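# Lay a folded necktie flat on the table with two arms

## Task

Flatten the necktie lying folded on the table so that it ends up doubled over once, with both halves flat along their whole length including the bend. The halves should be roughly aligned, the tie roughly straight and at its full width, with no extra folds and nothing hanging past the table edge. Dropping the tie so it settles into place is allowed. Finish by releasing it and moving the grippers away; the result only counts if it holds without the robot touching it.

## Robot and tools

Robot: two arms, left_arm and right_arm, each ending in a parallel gripper. The names do not tell you which side of any image an arm appears on. left_arm sits on the +y side.

World frame: all reported poses share one frame. Its origin is at table-top height, midway between the arms, roughly 5 to 10 cm in from the near table edge. +x runs out across the table, +z up. The state line prints each gripper's end_effector_position (metres) and end_effector_quat_wxyz; the printed position may be off, more so when the arm is stretched far.

Gripper axes: the fingers point along the gripper's own +z and close along its own y. The reported point lies between the pads, about 1 cm short of the fingertips.

The 14-number row (used by execute_actions rows and by move's target): all numbers are in [-1, 1]. First seven belong to left_arm: dx, dy, dz, rx, ry, rz, opening; next seven are the same for right_arm. Always send all 14, even when one arm should not move. dx..rz are an offset, not a pose, expressed in that gripper's own axes, measured from the gripper's pose in the most recent result that showed it (before any such result in the scene, and for a second or later call within one reply, measured from where the arm is when the action begins). Scale: 1.0 equals 0.6 m of translation or 180 degrees of rotation; rx, ry, rz form a single rotation vector. Within one action every row is measured from that same reference, not from the row before. Zero offsets therefore pull the arm back to the reference pose; they do not mean wait. To keep an arm still, send the offset returning it to its wanted pose in the first call of a reply and zeros afterwards. Opening is absolute: +1 fully open (0.093 m), -1 closed.

Tools:
- execute_actions {"actions": [...], "pictures": bool}. An empty list just reports the state (with pictures). One action: {"rows": [[14 numbers], ...], "steps": n} with 1 to 15 rows and at least 3, at most 15 steps of 1/30 s (default 15); each row lasts one step and the final row repeats to fill. One wait: {"steps": n}, up to 300, counted from the previous result so your reply time is included. A refused call sends nothing. Pictures come only with an empty list or pictures: true.
- move {"target": [14 numbers], "speed": m/s}. Each gripper travels in a straight line toward its target offset; both paths finish together in 0.5 to 10 s (cut off at 10 s). speed 0.002 to 0.5, default 0.25; rotation capped at twice that in rad/s. Opening is sent at the start. Paths ignore obstacles and the other arm; grippers lag, drift and can overshoot the speed near full reach. The result adds a "move:" line: done, off_target, moving, held or fault, plus limits (paced = pose clipped; held = some steps blocked, after which the arm may jump fast), and each gripper's distance from its target. Includes pictures.
- wait {"seconds": 0 to 10}: lets time pass with nothing new sent.
- zoom_image {"camera", "region": [x0, y0, x1, y1]} in pixels of that camera's last full 504x504 image, at most 504 by 504. Cameras: cam_head_left, cam_head_right, cam_high, cam_low, cam_left_wrist, cam_right_wrist.
- finished_scene {"scene": n}: ends the current scene irreversibly and reports success. Only call it once the tie is flat, released and the arms are clear.

Control behaviour: every step the command is clipped to within 70 mm and 16 degrees of the measured pose, then solved by damped IK with position taking priority. Joint friction can leave the gripper up to about 31 mm short; very small commands may not move it at all. After an action the arm only continues to its last clipped pose, so check the result and send the remainder. A "Hand target" line appears when nothing is pending. "pose unreachable" means the clearance check altered or blocked the named arm; HELD marks steps that were not sent.

Grip reading: grip_measured runs +1 open to -1 closed; pads meet near -0.94, and each mm of object width adds about 0.0208. Readings may carry a fixed bias up to 0.02 per gripper. The pads stop at the object while the motor keeps going, so the reading barely reveals contact. Commanding further below the object's width squeezes harder, up to roughly 50 to 62 N per pad, less on thin items such as fabric. Keep resending the closing value to stay holding. The last number of each arm's Joint positions is the opening in metres.

Joint ranges (rad), base to wrist: waist -2.618..3.054, shoulder 0..3.142, elbow 0..3.142, wrist pitch -1.571..1.571, wrist yaw -1.571..1.571, wrist roll -2.094..2.094. Joint torques are raw drive outputs with offsets and noise; do not read them as pure contact force.

Hazards: a bar under the bases and a plate behind it stand up to about 3 cm above the table with no warning on contact. Do not let the arms collide or press each other. Avoid fast impacts, hard pushing into the table, dropping or slipping the tie, and letting it slide off the edge. Long holding heats motors: MOTOR HOT from 75 °C, a 10 s stop at 90 °C, and at 100 °C the arm goes limp and falls. FAULT lines report any stop. Smooth motions with less effort are preferred.

Camera calibration lines give K, distortion and T_world_to_cam per camera; fixed cameras may be slightly off, and wrist camera poses derive from joint readings.

Each tool is called after "Call:" as name(argument=value, ...) on one line, values as JSON.

## Session

I'll start by looking at the current state of the scene.

Call:
execute_actions(actions=[])

Scene clock: 0.00 s of 7800.00 s.
left_arm: end_effector_position=(+0.3701, +0.3130, +0.3990) grip_measured=+0.987 end_effector_quat_wxyz=(+0.716, -0.038, +0.698, +0.001) | right_arm: end_effector_position=(+0.3792, -0.3434, +0.3796) grip_measured=+0.981 end_effector_quat_wxyz=(+0.701, +0.019, +0.713, -0.012)
Joint positions: left_arm=[-0.011  1.044  1.038  0.007 -0.016 -0.011  0.093] | right_arm=[-0.01   1.035  1.049 -0.004  0.012 -0.012  0.092]
Joint velocities: left_arm=[ 0.017  0.002  0.007  0.037 -0.022  0.066 -0.001] | right_arm=[ 0.002  0.012 -0.002  0.022  0.081  0.022 -0.   ]
Joint torques (N m, as the arm reports them, + toward a larger angle): no reading
Motor temperatures (°C, as the motors report them): left_arm=[26 25 24 25 25 24] | right_arm=[25 27 25 27 24 26]
Hand target (left_arm): +0.370, +0.313, +0.399; +0.716, -0.038, +0.698, +0.001
Hand target (right_arm): +0.379, -0.343, +0.380; +0.701, +0.019, +0.713, -0.012

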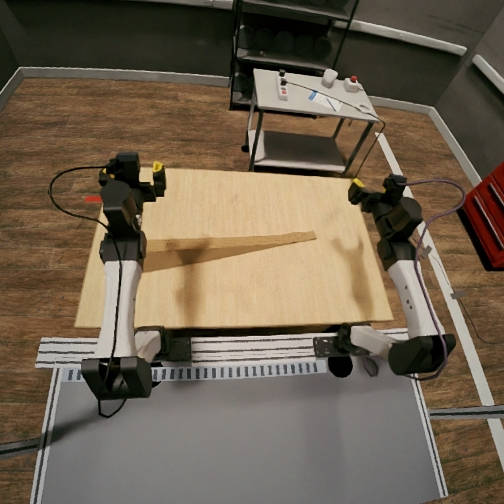

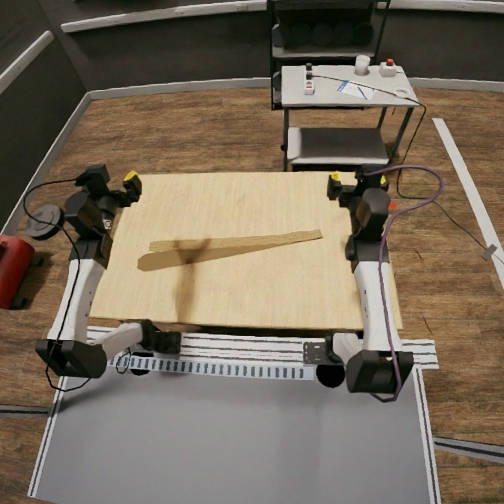

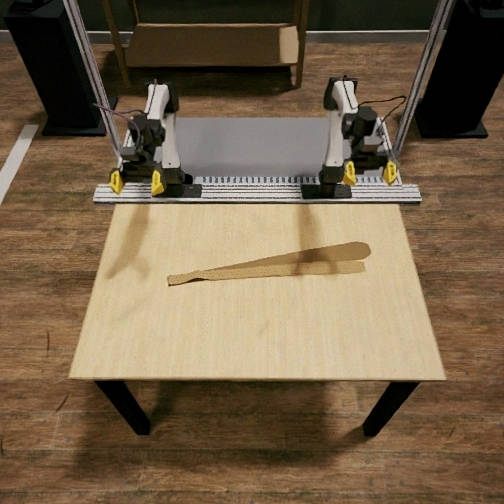

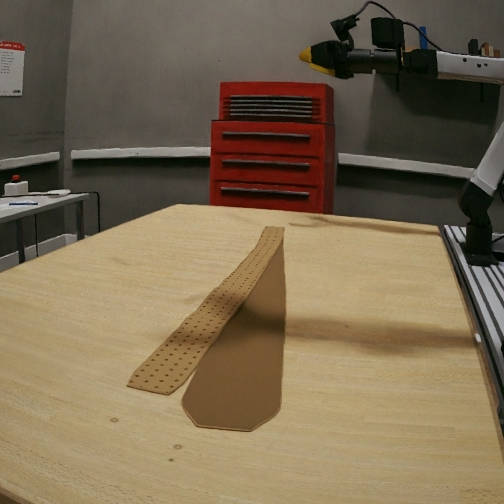

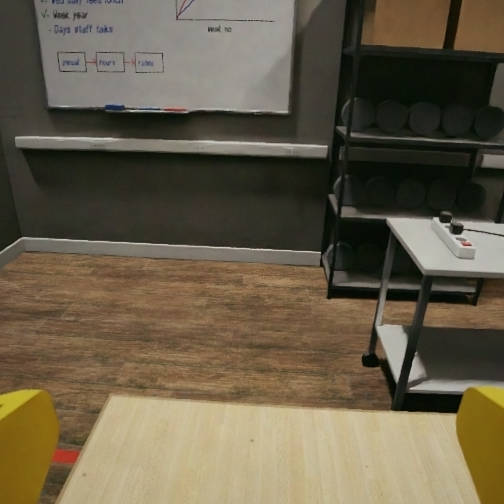

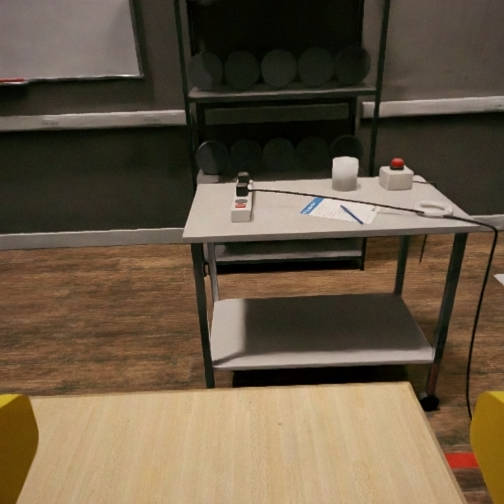

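Call:
zoom_image(camera="cam_high", region=[150, 220, 390, 310])

Call:
zoom_image(camera="cam_low", region=[110, 200, 330, 450])

Call:
zoom_image(camera="cam_head_right", region=[125, 210, 335, 290])

Call:
zoom_image(camera="cam_high", region=[155, 255, 245, 300])

Region (150, 220, 390, 310) of cam_high's 504x504 image, scaled by 2.100, with more detail than that image has; it fills the top 189 rows of this view, and the rest is white.

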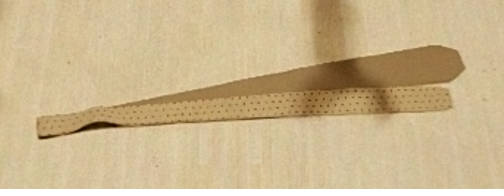

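Region (110, 200, 330, 450) of cam_low's 504x504 image, scaled by 2.016, with more detail than that image has; it fills the left 444 columns of this view, and the rest is white.

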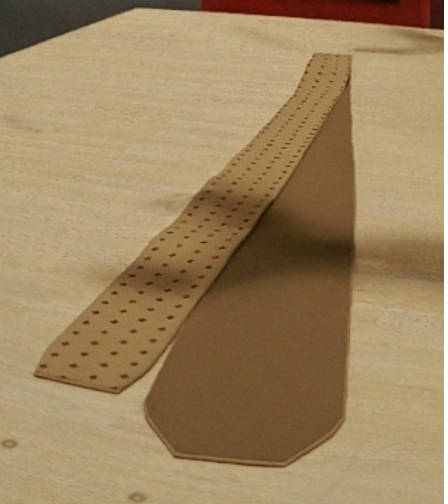

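Region (125, 210, 335, 290) of cam_head_right's 504x504 image, scaled by 2.400, with more detail than that image has; it fills the top 192 rows of this view, and the rest is white.

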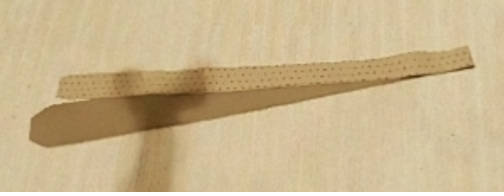

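Region (155, 255, 245, 300) of cam_high's 504x504 image, scaled by 5.600, with more detail than that image has.

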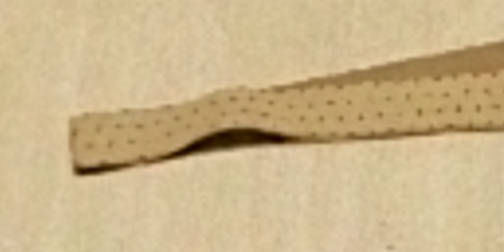

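Call:
zoom_image(camera="cam_high", region=[315, 130, 415, 210])

Call:
zoom_image(camera="cam_low", region=[285, 0, 445, 100])

Call:
zoom_image(camera="cam_low", region=[230, 215, 310, 275])

Call:
zoom_image(camera="cam_head_left", region=[240, 215, 330, 265])

Region (315, 130, 415, 210) of cam_high's 504x504 image, scaled by 5.040, with more detail than that image has; it fills the top 403 rows of this view, and the rest is white.

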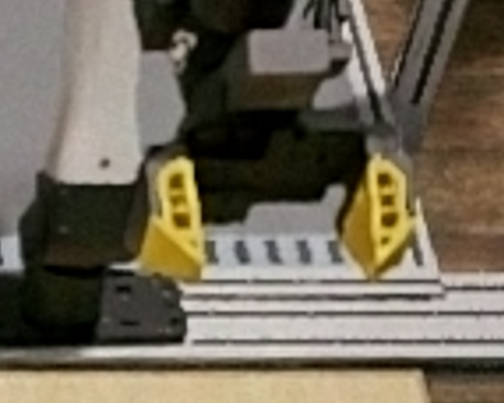

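Region (285, 0, 445, 100) of cam_low's 504x504 image, scaled by 3.150, with more detail than that image has; it fills the top 315 rows of this view, and the rest is white.

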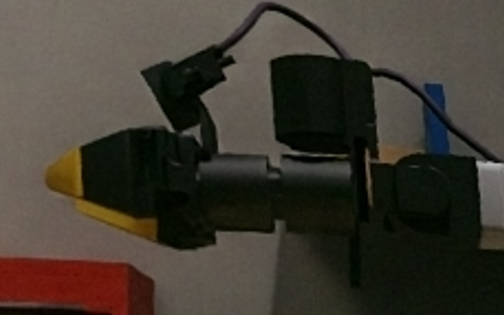

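Region (230, 215, 310, 275) of cam_low's 504x504 image, scaled by 6.300, with more detail than that image has; it fills the top 378 rows of this view, and the rest is white.

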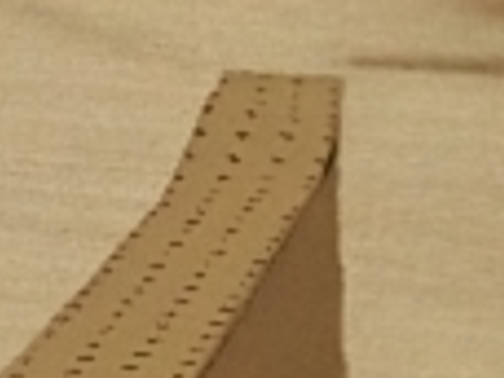

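Region (240, 215, 330, 265) of cam_head_left's 504x504 image, scaled by 5.600, with more detail than that image has.

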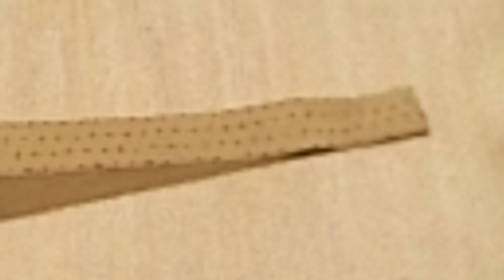

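Call:
zoom_image(camera="cam_head_right", region=[310, 150, 410, 230])

Call:
zoom_image(camera="cam_head_left", region=[80, 140, 180, 220])

Call:
zoom_image(camera="cam_high", region=[90, 130, 190, 210])

Region (310, 150, 410, 230) of cam_head_right's 504x504 image, scaled by 5.040, with more detail than that image has; it fills the top 403 rows of this view, and the rest is white.

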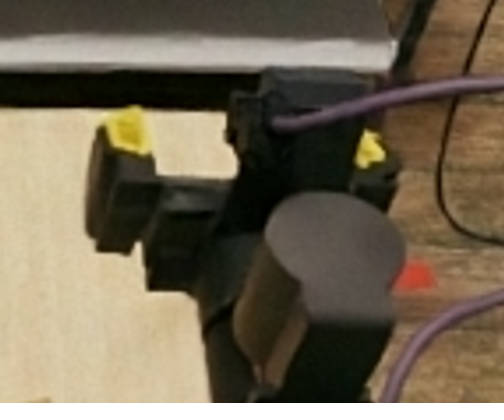

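Region (80, 140, 180, 220) of cam_head_left's 504x504 image, scaled by 5.040, with more detail than that image has; it fills the top 403 rows of this view, and the rest is white.

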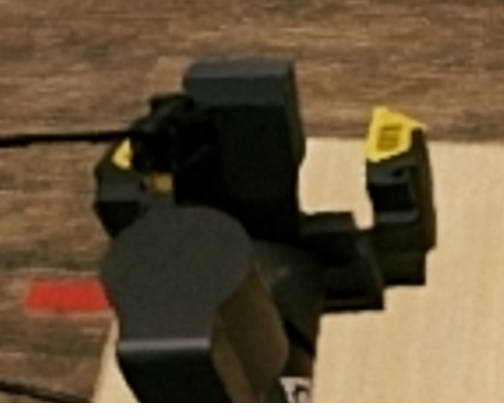

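Region (90, 130, 190, 210) of cam_high's 504x504 image, scaled by 5.040, with more detail than that image has; it fills the top 403 rows of this view, and the rest is white.

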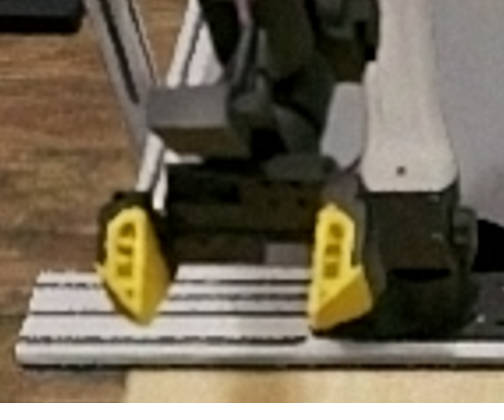

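Call:
move(target=[0.4266, 0.1014, -0.01435, -0.4094, 0.3702, -0.3800, 1, 0.3988, 0.0973, 0.0905, 0.3239, 0.4129, 0.3255, 1], speed=0.35)

Scene clock: 7.17 s of 7800.00 s.
left_arm: end_effector_position=(+0.3646, +0.3633, +0.1397) grip_measured=+0.987 end_effector_quat_wxyz=(-0.014, +0.737, -0.675, -0.012) | right_arm: end_effector_position=(+0.4320, -0.2820, +0.1367) grip_measured=+0.981 end_effector_quat_wxyz=(+0.026, +0.616, +0.787, +0.015)
Joint positions: left_arm=[ 0.126  1.97   1.845 -1.455 -0.08  -1.482  0.093] | right_arm=[ 0.135  2.187  2.254 -1.555  0.039  1.439  0.092]
Joint velocities: left_arm=[-0.002 -0.017 -0.007 -0.051 -0.037 -0.022 -0.001] | right_arm=[-0.022  0.017  0.002 -0.037 -0.081  0.022 -0.001]
Joint torques (N m, as the arm reports them, + toward a larger angle): left_arm=[ 0.44 -9.82  8.93  0.04 -0.03 -0.12] | right_arm=[ -0.27 -13.19   7.72   0.25  -0.16   0.01]
Motor temperatures (°C, as the motors report them): left_arm=[26 25 25 26 25 24] | right_arm=[25 27 27 29 24 26]
Hand target (left_arm): +0.365, +0.363, +0.141; -0.009, +0.741, -0.671, -0.010
Hand target (right_arm): +0.431, -0.282, +0.141; +0.021, +0.621, +0.784, +0.020
Off the commanded pose (left_arm): 0.003 m, 2 deg.
Off the commanded pose (right_arm): 0.004 m, 4 deg.
joint sent to its limit (right arm) — the command would take joint 4 (wrist pitch) past its lower limit, so that joint was sent only as far as its limit.
Kept back: nothing.
After step 90, 0.57 s passed at rest.
move: off_target (right_arm)
camera_calibration (this result's frames):
cam_left_wrist: T_world_to_cam=[[0.997387, 0.0715299, 0.0101303, -0.390576], [0.0626271, -0.925982, 0.372338, 0.303057], [0.0360137, -0.37073, -0.928042, 0.329648], [0, 0, 0, 1]] pos_world=[0.358704, 0.430774, 0.197044]
cam_right_wrist: T_world_to_cam=[[-0.973456, -0.221257, -0.0585628, 0.366392], [-0.226127, 0.890211, 0.395463, 0.33464], [-0.0353657, 0.398208, -0.916613, 0.335553], [0, 0, 0, 1]] pos_world=[0.444205, -0.350453, 0.196691]

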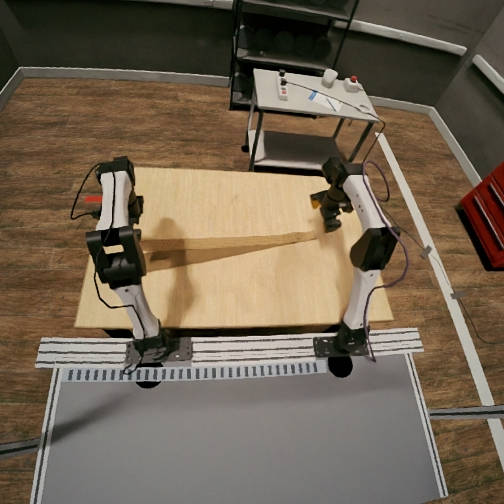

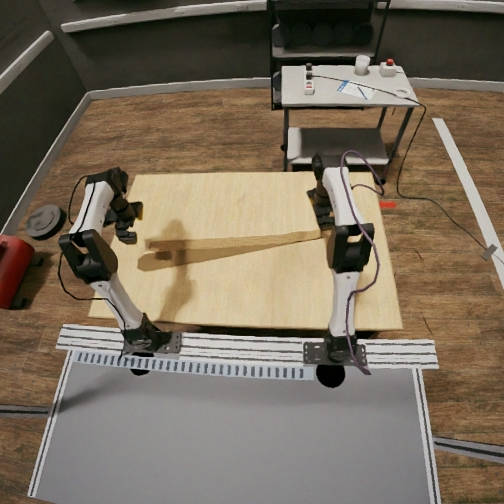

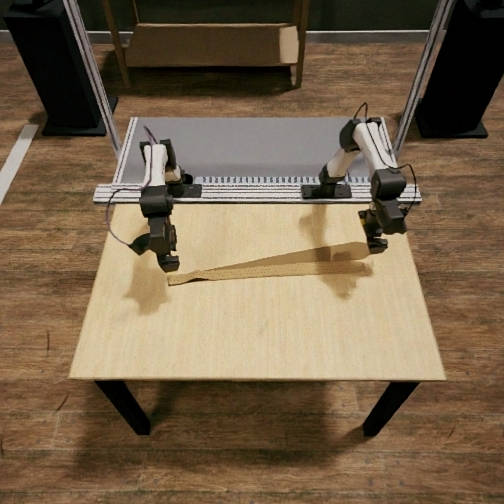

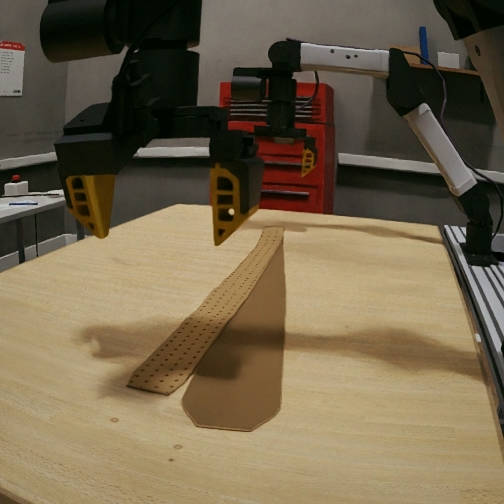

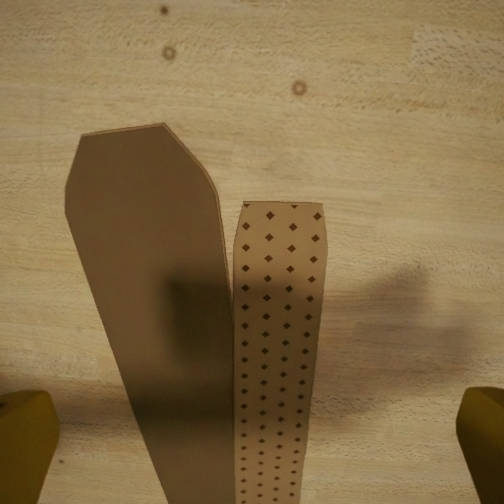

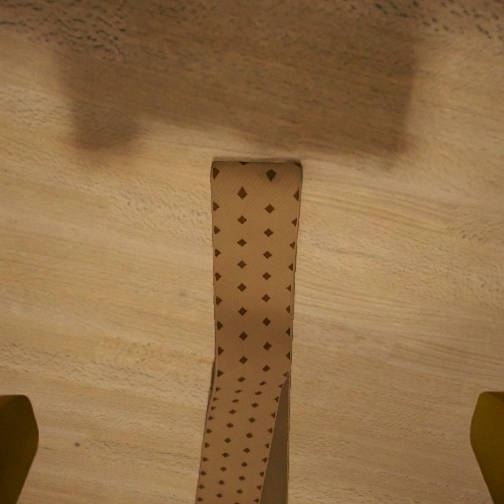

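Call:
move(target=[0.0079, -0.0249, 0.1411, -0.0014, 0.01165, 0, 0.31, -0.0131, 0.0018, 0.1285, 0.0177, 0.0072, 0.0133, 0.31], speed=0.15)

Scene clock: 10.57 s of 7800.00 s.
left_arm: end_effector_position=(+0.3777, +0.3608, +0.0594) grip_measured=+0.312 end_effector_quat_wxyz=(+0.001, +0.738, -0.674, -0.005) | right_arm: end_effector_position=(+0.4395, -0.2892, +0.0632) grip_measured=+0.313 end_effector_quat_wxyz=(+0.003, +0.627, +0.779, -0.004)
Joint positions: left_arm=[ 0.135  2.04   1.625 -1.18  -0.052 -1.477  0.06 ] | right_arm=[ 0.111  2.239  2.048 -1.355  0.035  1.446  0.06 ]
Joint velocities: left_arm=[-0.012 -0.002 -0.002 -0.007 -0.022  0.051 -0.001] | right_arm=[-0.012  0.012  0.007  0.051 -0.066 -0.022  0.   ]
Joint torques (N m, as the arm reports them, + toward a larger angle): left_arm=[  0.63 -10.71   6.45   0.32  -0.05   0.04] | right_arm=[ -0.36 -14.06   5.32   0.4   -0.15   0.01]
Motor temperatures (°C, as the motors report them): left_arm=[26 26 26 26 25 24] | right_arm=[25 29 27 29 24 26]
Hand target (left_arm): +0.380, +0.361, +0.055; +0.001, +0.737, -0.675, -0.000
Hand target (right_arm): +0.440, -0.289, +0.060; -0.001, +0.632, +0.775, +0.001
Off the commanded pose (left_arm): 0.005 m, 1 deg.
Off the commanded pose (right_arm): 0.003 m, 1 deg.
Kept back: nothing.
move: done
camera_calibration (this result's frames):
cam_left_wrist: T_world_to_cam=[[0.997224, 0.0744563, -0.000983288, -0.402975], [0.0686388, -0.914028, 0.399802, 0.32151], [0.028869, -0.398759, -0.916601, 0.265845], [0, 0, 0, 1]] pos_world=[0.372114, 0.429882, 0.114738]
cam_right_wrist: T_world_to_cam=[[-0.981264, -0.192665, -0.000942688, 0.375778], [-0.176443, 0.896659, 0.406043, 0.351107], [-0.0773851, 0.398602, -0.913853, 0.289647], [0, 0, 0, 1]] pos_world=[0.453103, -0.357878, 0.122484]

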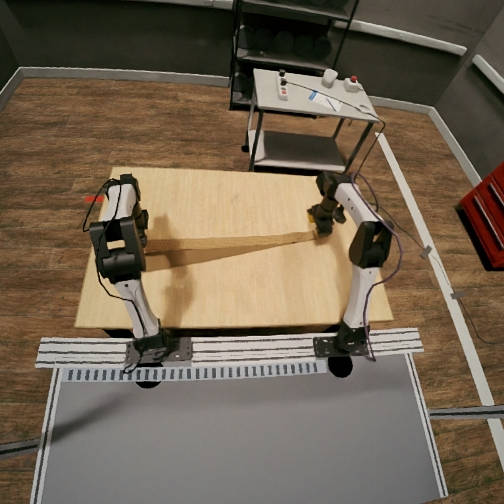

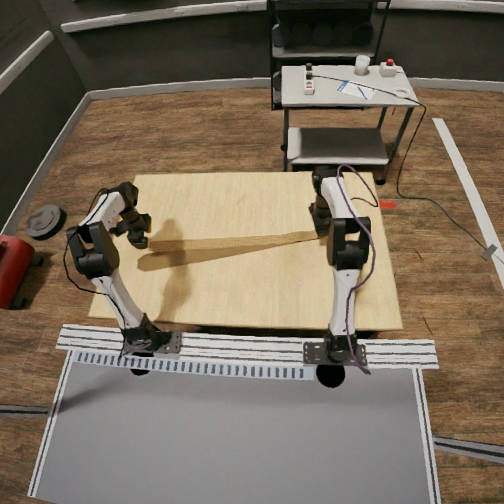

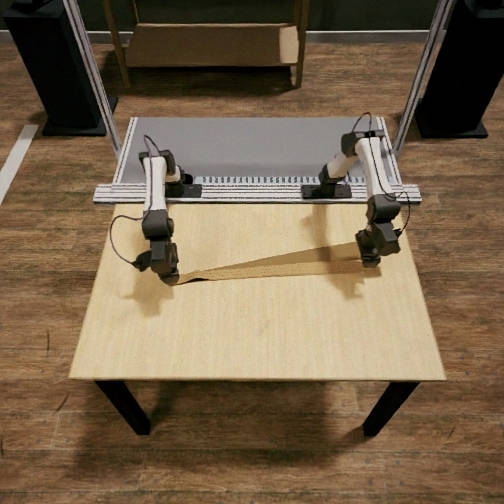

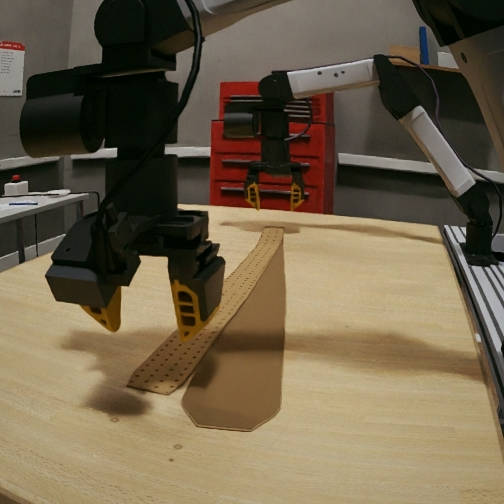

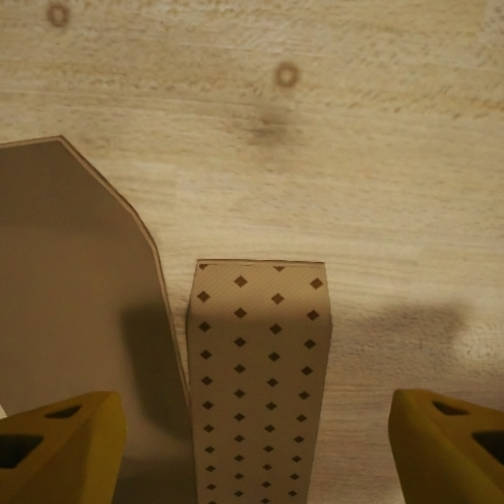

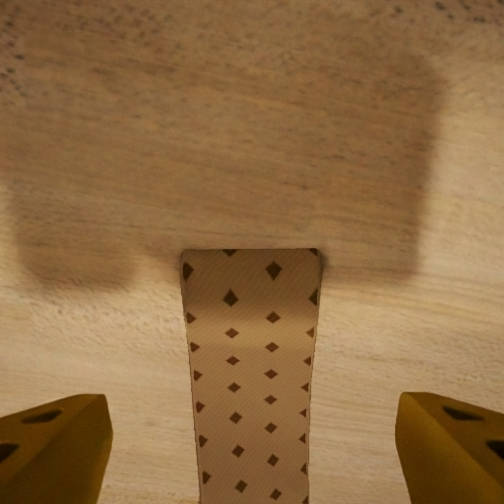

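Call:
move(target=[-0.0059, -0.0083, 0.069, 0.0026, 0.0019, 0, 0.23, 0, 0, 0, 0, 0, 0, 0.31], speed=0.08)

Scene clock: 12.43 s of 7800.00 s.
left_arm: end_effector_position=(+0.3813, +0.3638, +0.0241) grip_measured=+0.232 end_effector_quat_wxyz=(-0.002, +0.740, -0.673, -0.003) | right_arm: end_effector_position=(+0.4397, -0.2891, +0.0632) grip_measured=+0.313 end_effector_quat_wxyz=(+0.004, +0.627, +0.779, -0.003)
Joint positions: left_arm=[ 0.145  2.079  1.54  -1.049 -0.052 -1.47   0.056] | right_arm=[ 0.111  2.239  2.048 -1.353  0.035  1.446  0.06 ]
Joint velocities: left_arm=[ 0.007  0.007  0.002  0.037  0.022 -0.051 -0.   ] | right_arm=[-0.017 -0.007 -0.012 -0.007 -0.051  0.022 -0.   ]
Joint torques (N m, as the arm reports them, + toward a larger angle): left_arm=[  0.56 -10.61   6.13   0.35  -0.02   0.02] | right_arm=[  0.09 -14.04   6.19   0.28  -0.02  -0.05]
Motor temperatures (°C, as the motors report them): left_arm=[26 27 26 26 25 24] | right_arm=[25 30 27 28 24 26]
Hand target (left_arm): +0.382, +0.364, +0.018; -0.000, +0.739, -0.674, +0.000
Hand target (right_arm): +0.439, -0.289, +0.063; +0.003, +0.627, +0.779, -0.004
Off the commanded pose (left_arm): 0.006 m, 0 deg.
Off the commanded pose (right_arm): 0.000 m, 0 deg.
Kept back: nothing.
move: done
camera_calibration (this result's frames):
cam_left_wrist: T_world_to_cam=[[0.996892, 0.0785735, 0.0057702, -0.408286], [0.0697291, -0.914026, 0.399617, 0.337705], [0.0366734, -0.397972, -0.916664, 0.231401], [0, 0, 0, 1]] pos_world=[0.374983, 0.432843, 0.0795207]
cam_right_wrist: T_world_to_cam=[[-0.981268, -0.192637, -0.00208051, 0.376136], [-0.176881, 0.896622, 0.405933, 0.351322], [-0.0763325, 0.398697, -0.9139, 0.289226], [0, 0, 0, 1]] pos_world=[0.453309, -0.357859, 0.122493]

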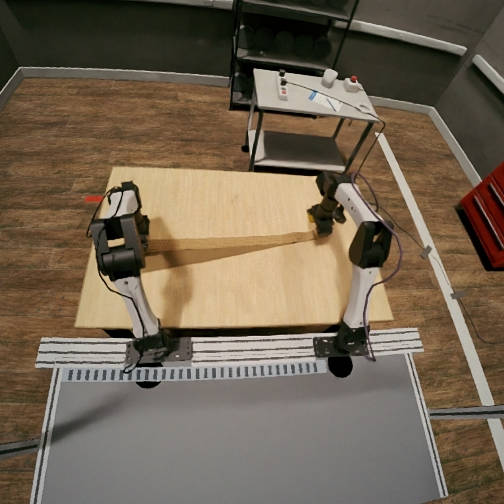

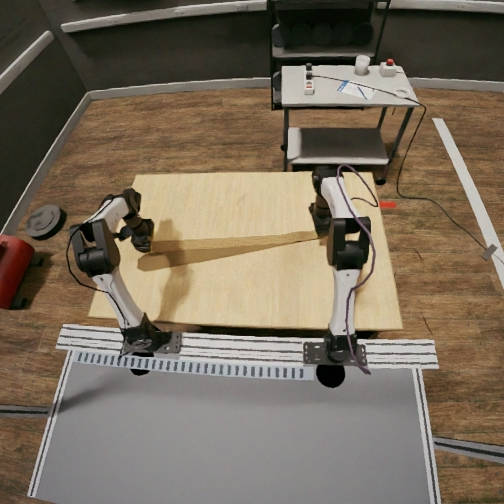

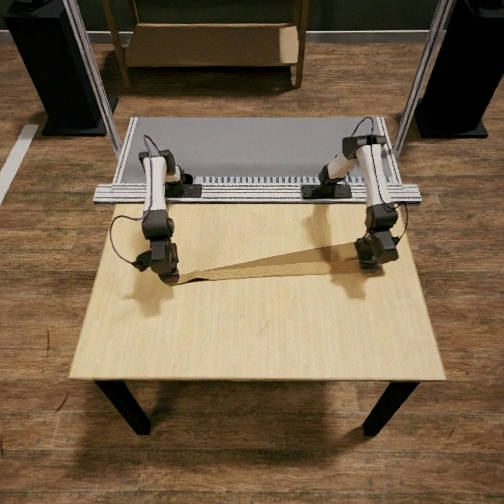

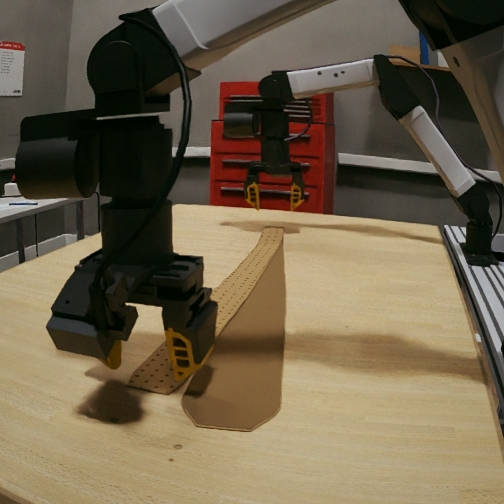

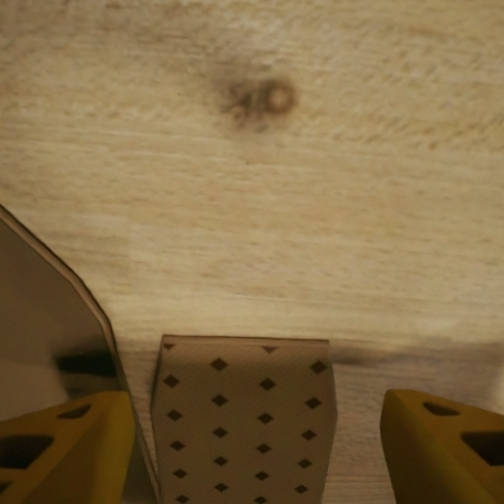

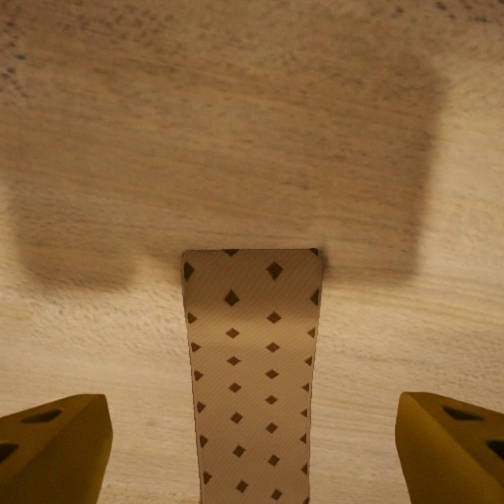

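Call:
move(target=[0, 0, 0.0333, 0, 0, 0, 0.23, 0, 0, 0, 0, 0, 0, 0.31], speed=0.03)

Scene clock: 13.67 s of 7800.00 s.
left_arm: end_effector_position=(+0.3814, +0.3633, +0.0121) grip_measured=+0.232 end_effector_quat_wxyz=(-0.004, +0.740, -0.673, -0.001) | right_arm: end_effector_position=(+0.4397, -0.2891, +0.0632) grip_measured=+0.313 end_effector_quat_wxyz=(+0.004, +0.627, +0.779, -0.003)
Joint positions: left_arm=[ 0.145  2.089  1.506 -1.001 -0.052 -1.47   0.056] | right_arm=[ 0.111  2.239  2.048 -1.353  0.035  1.446  0.06 ]
Joint velocities: left_arm=[-0.012 -0.022 -0.002  0.007 -0.007 -0.066  0.   ] | right_arm=[ 0.007 -0.027 -0.012  0.007 -0.007  0.022 -0.001]
Joint torques (N m, as the arm reports them, + toward a larger angle): left_arm=[  0.41 -10.37   5.86   0.34  -0.09  -0.03] | right_arm=[  0.07 -14.06   6.18   0.3   -0.01  -0.05]
Motor temperatures (°C, as the motors report them): left_arm=[26 27 26 26 25 24] | right_arm=[25 31 27 28 24 26]
Hand target (left_arm): +0.381, +0.364, +0.004; -0.002, +0.740, -0.673, -0.003
Hand target (right_arm): +0.440, -0.289, +0.063; +0.004, +0.627, +0.779, -0.003
Off the commanded pose (left_arm): 0.008 m, 0 deg.
Off the commanded pose (right_arm): 0.000 m, 0 deg.
Kept back: nothing.
move: done
camera_calibration (this result's frames):
cam_left_wrist: T_world_to_cam=[[0.996879, 0.0783594, 0.0095522, -0.40828], [0.068046, -0.914337, 0.399196, 0.342796], [0.0400147, -0.3973, -0.916816, 0.218604], [0, 0, 0, 1]] pos_world=[0.374933, 0.432275, 0.067477]
cam_right_wrist: T_world_to_cam=[[-0.981268, -0.192637, -0.00208051, 0.376136], [-0.176881, 0.896622, 0.405933, 0.351322], [-0.0763325, 0.398697, -0.9139, 0.289226], [0, 0, 0, 1]] pos_world=[0.453309, -0.357859, 0.122493]

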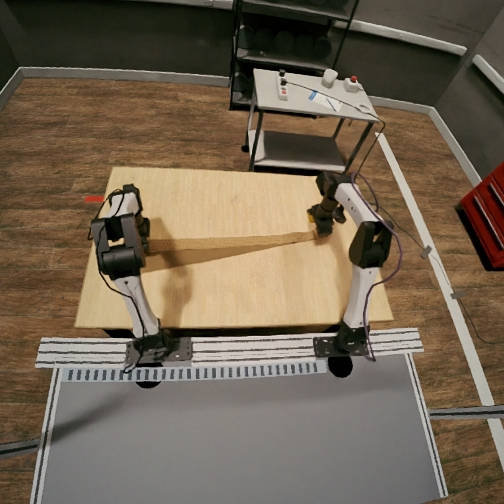

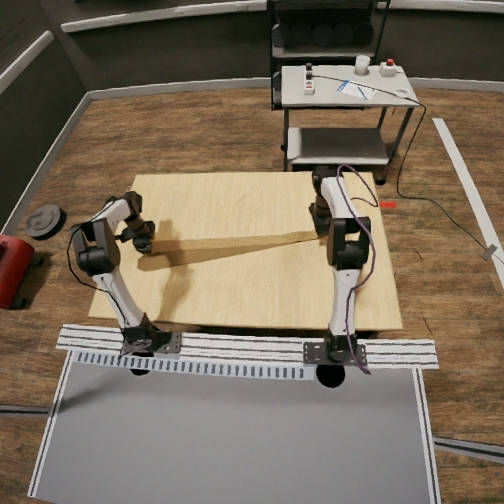

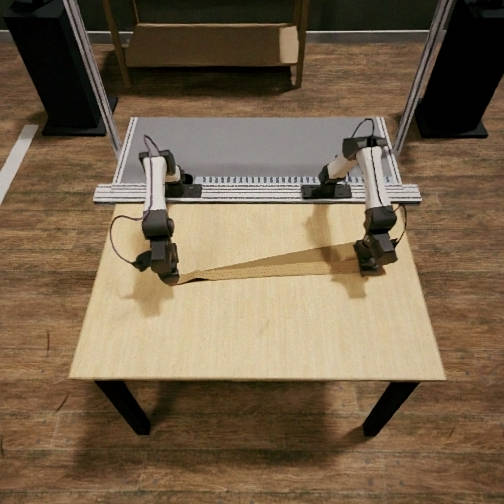

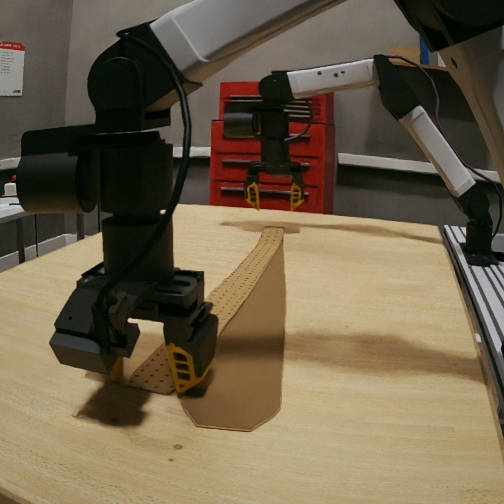

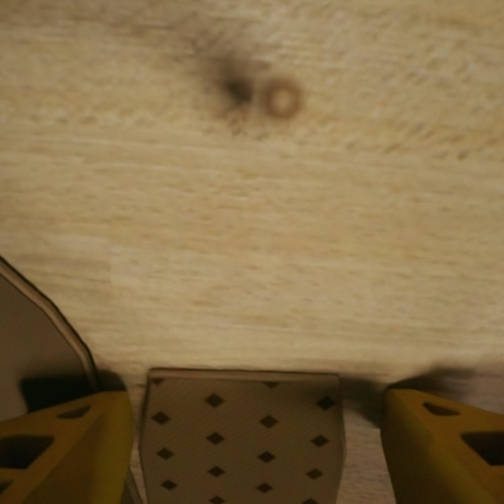

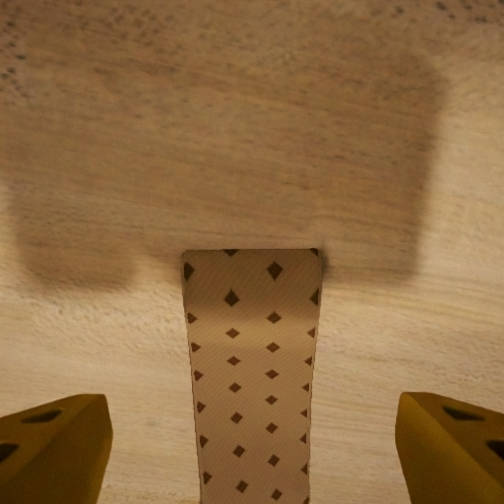

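Call:
zoom_image(camera="cam_low", region=[90, 330, 230, 420])

Region (90, 330, 230, 420) of cam_low's 504x504 image, scaled by 3.600, with more detail than that image has; it fills the top 324 rows of this view, and the rest is white.

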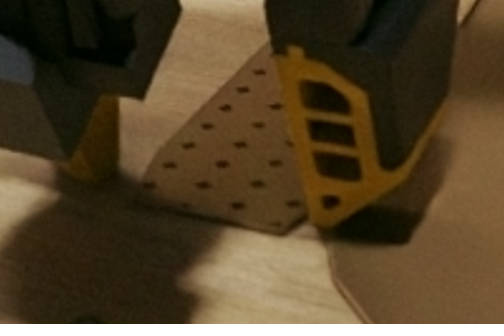

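Call:
move(target=[0, 0, 0.021, 0, 0, 0, 0.23, 0, 0, 0, 0, 0, 0, 0.31], speed=0.02)

Call:
zoom_image(camera="cam_low", region=[90, 330, 230, 420])

Scene clock: 14.77 s of 7800.00 s.
left_arm: end_effector_position=(+0.3831, +0.3635, +0.0114) grip_measured=+0.232 end_effector_quat_wxyz=(-0.007, +0.740, -0.673, +0.001) | right_arm: end_effector_position=(+0.4397, -0.2891, +0.0632) grip_measured=+0.313 end_effector_quat_wxyz=(+0.004, +0.627, +0.779, -0.003)
Joint positions: left_arm=[ 0.145  2.089  1.503 -0.99  -0.052 -1.47   0.056] | right_arm=[ 0.111  2.239  2.048 -1.353  0.035  1.446  0.06 ]
Joint velocities: left_arm=[ 0.002  0.002  0.012 -0.022 -0.081  0.007 -0.001] | right_arm=[ 0.002 -0.012 -0.012  0.066  0.007 -0.095  0.   ]
Joint torques (N m, as the arm reports them, + toward a larger angle): left_arm=[  0.38 -10.09   4.72   0.5   -0.09  -0.03] | right_arm=[  0.05 -14.07   6.16   0.3   -0.01  -0.05]
Motor temperatures (°C, as the motors report them): left_arm=[26 27 26 26 25 24] | right_arm=[25 31 28 28 24 26]
Hand target (left_arm): +0.381, +0.363, -0.000; -0.003, +0.740, -0.673, -0.002
Hand target (right_arm): +0.440, -0.289, +0.063; +0.004, +0.627, +0.779, -0.003
Off the commanded pose (left_arm): 0.012 m, 0 deg.
Off the commanded pose (right_arm): 0.000 m, 0 deg.
Kept back: nothing.
move: off_target (left_arm)
camera_calibration (this result's frames):
cam_left_wrist: T_world_to_cam=[[0.996745, 0.0786991, 0.0174994, -0.41012], [0.0652469, -0.914934, 0.398295, 0.344538], [0.0473563, -0.395857, -0.91709, 0.214668], [0, 0, 0, 1]] pos_world=[0.376139, 0.432484, 0.0668191]
cam_right_wrist: T_world_to_cam=[[-0.981268, -0.192637, -0.00208051, 0.376136], [-0.176881, 0.896622, 0.405933, 0.351322], [-0.0763325, 0.398697, -0.9139, 0.289226], [0, 0, 0, 1]] pos_world=[0.453309, -0.357859, 0.122493]

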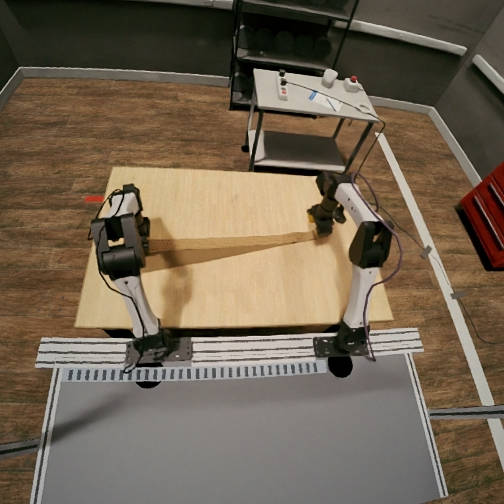

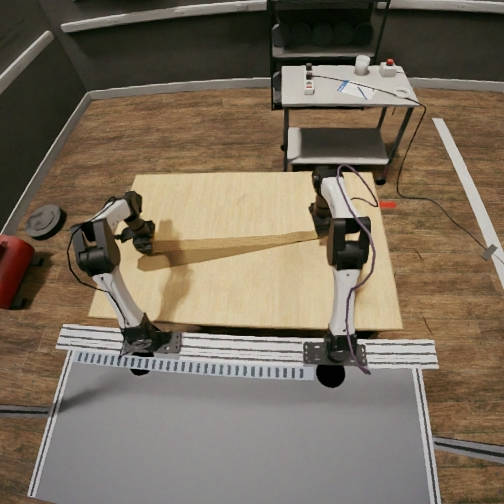

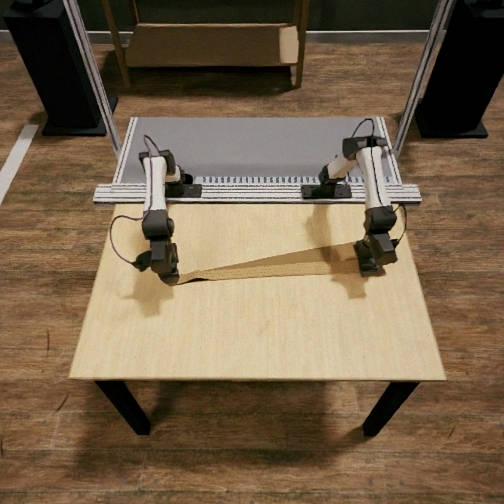

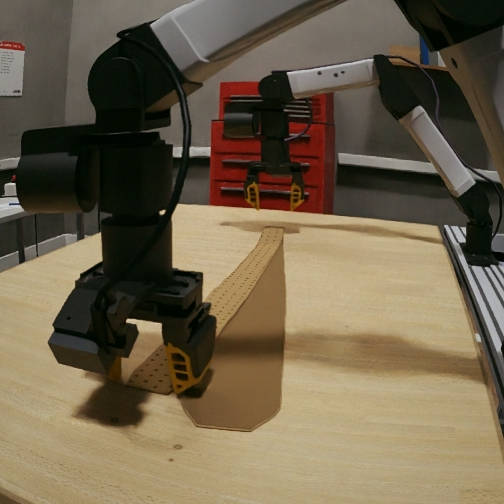

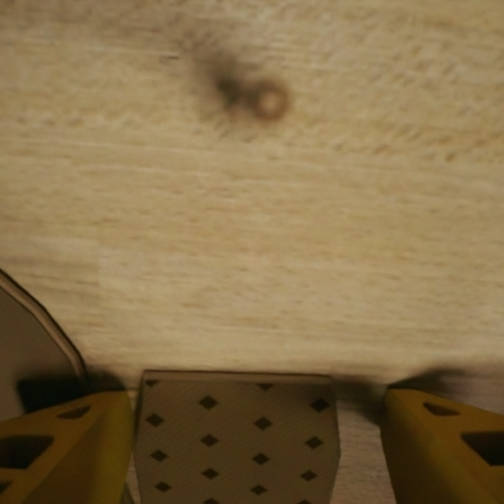

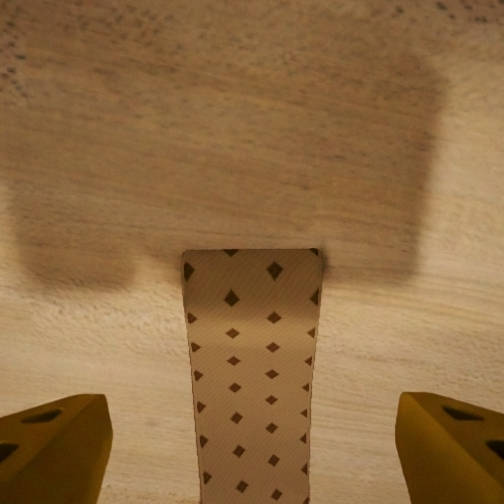

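Region (90, 330, 230, 420) of cam_low's 504x504 image, scaled by 3.600, with more detail than that image has; it fills the top 324 rows of this view, and the rest is white.

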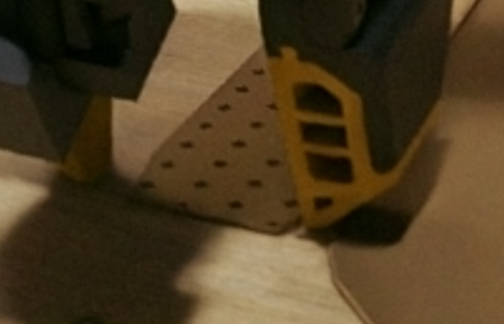

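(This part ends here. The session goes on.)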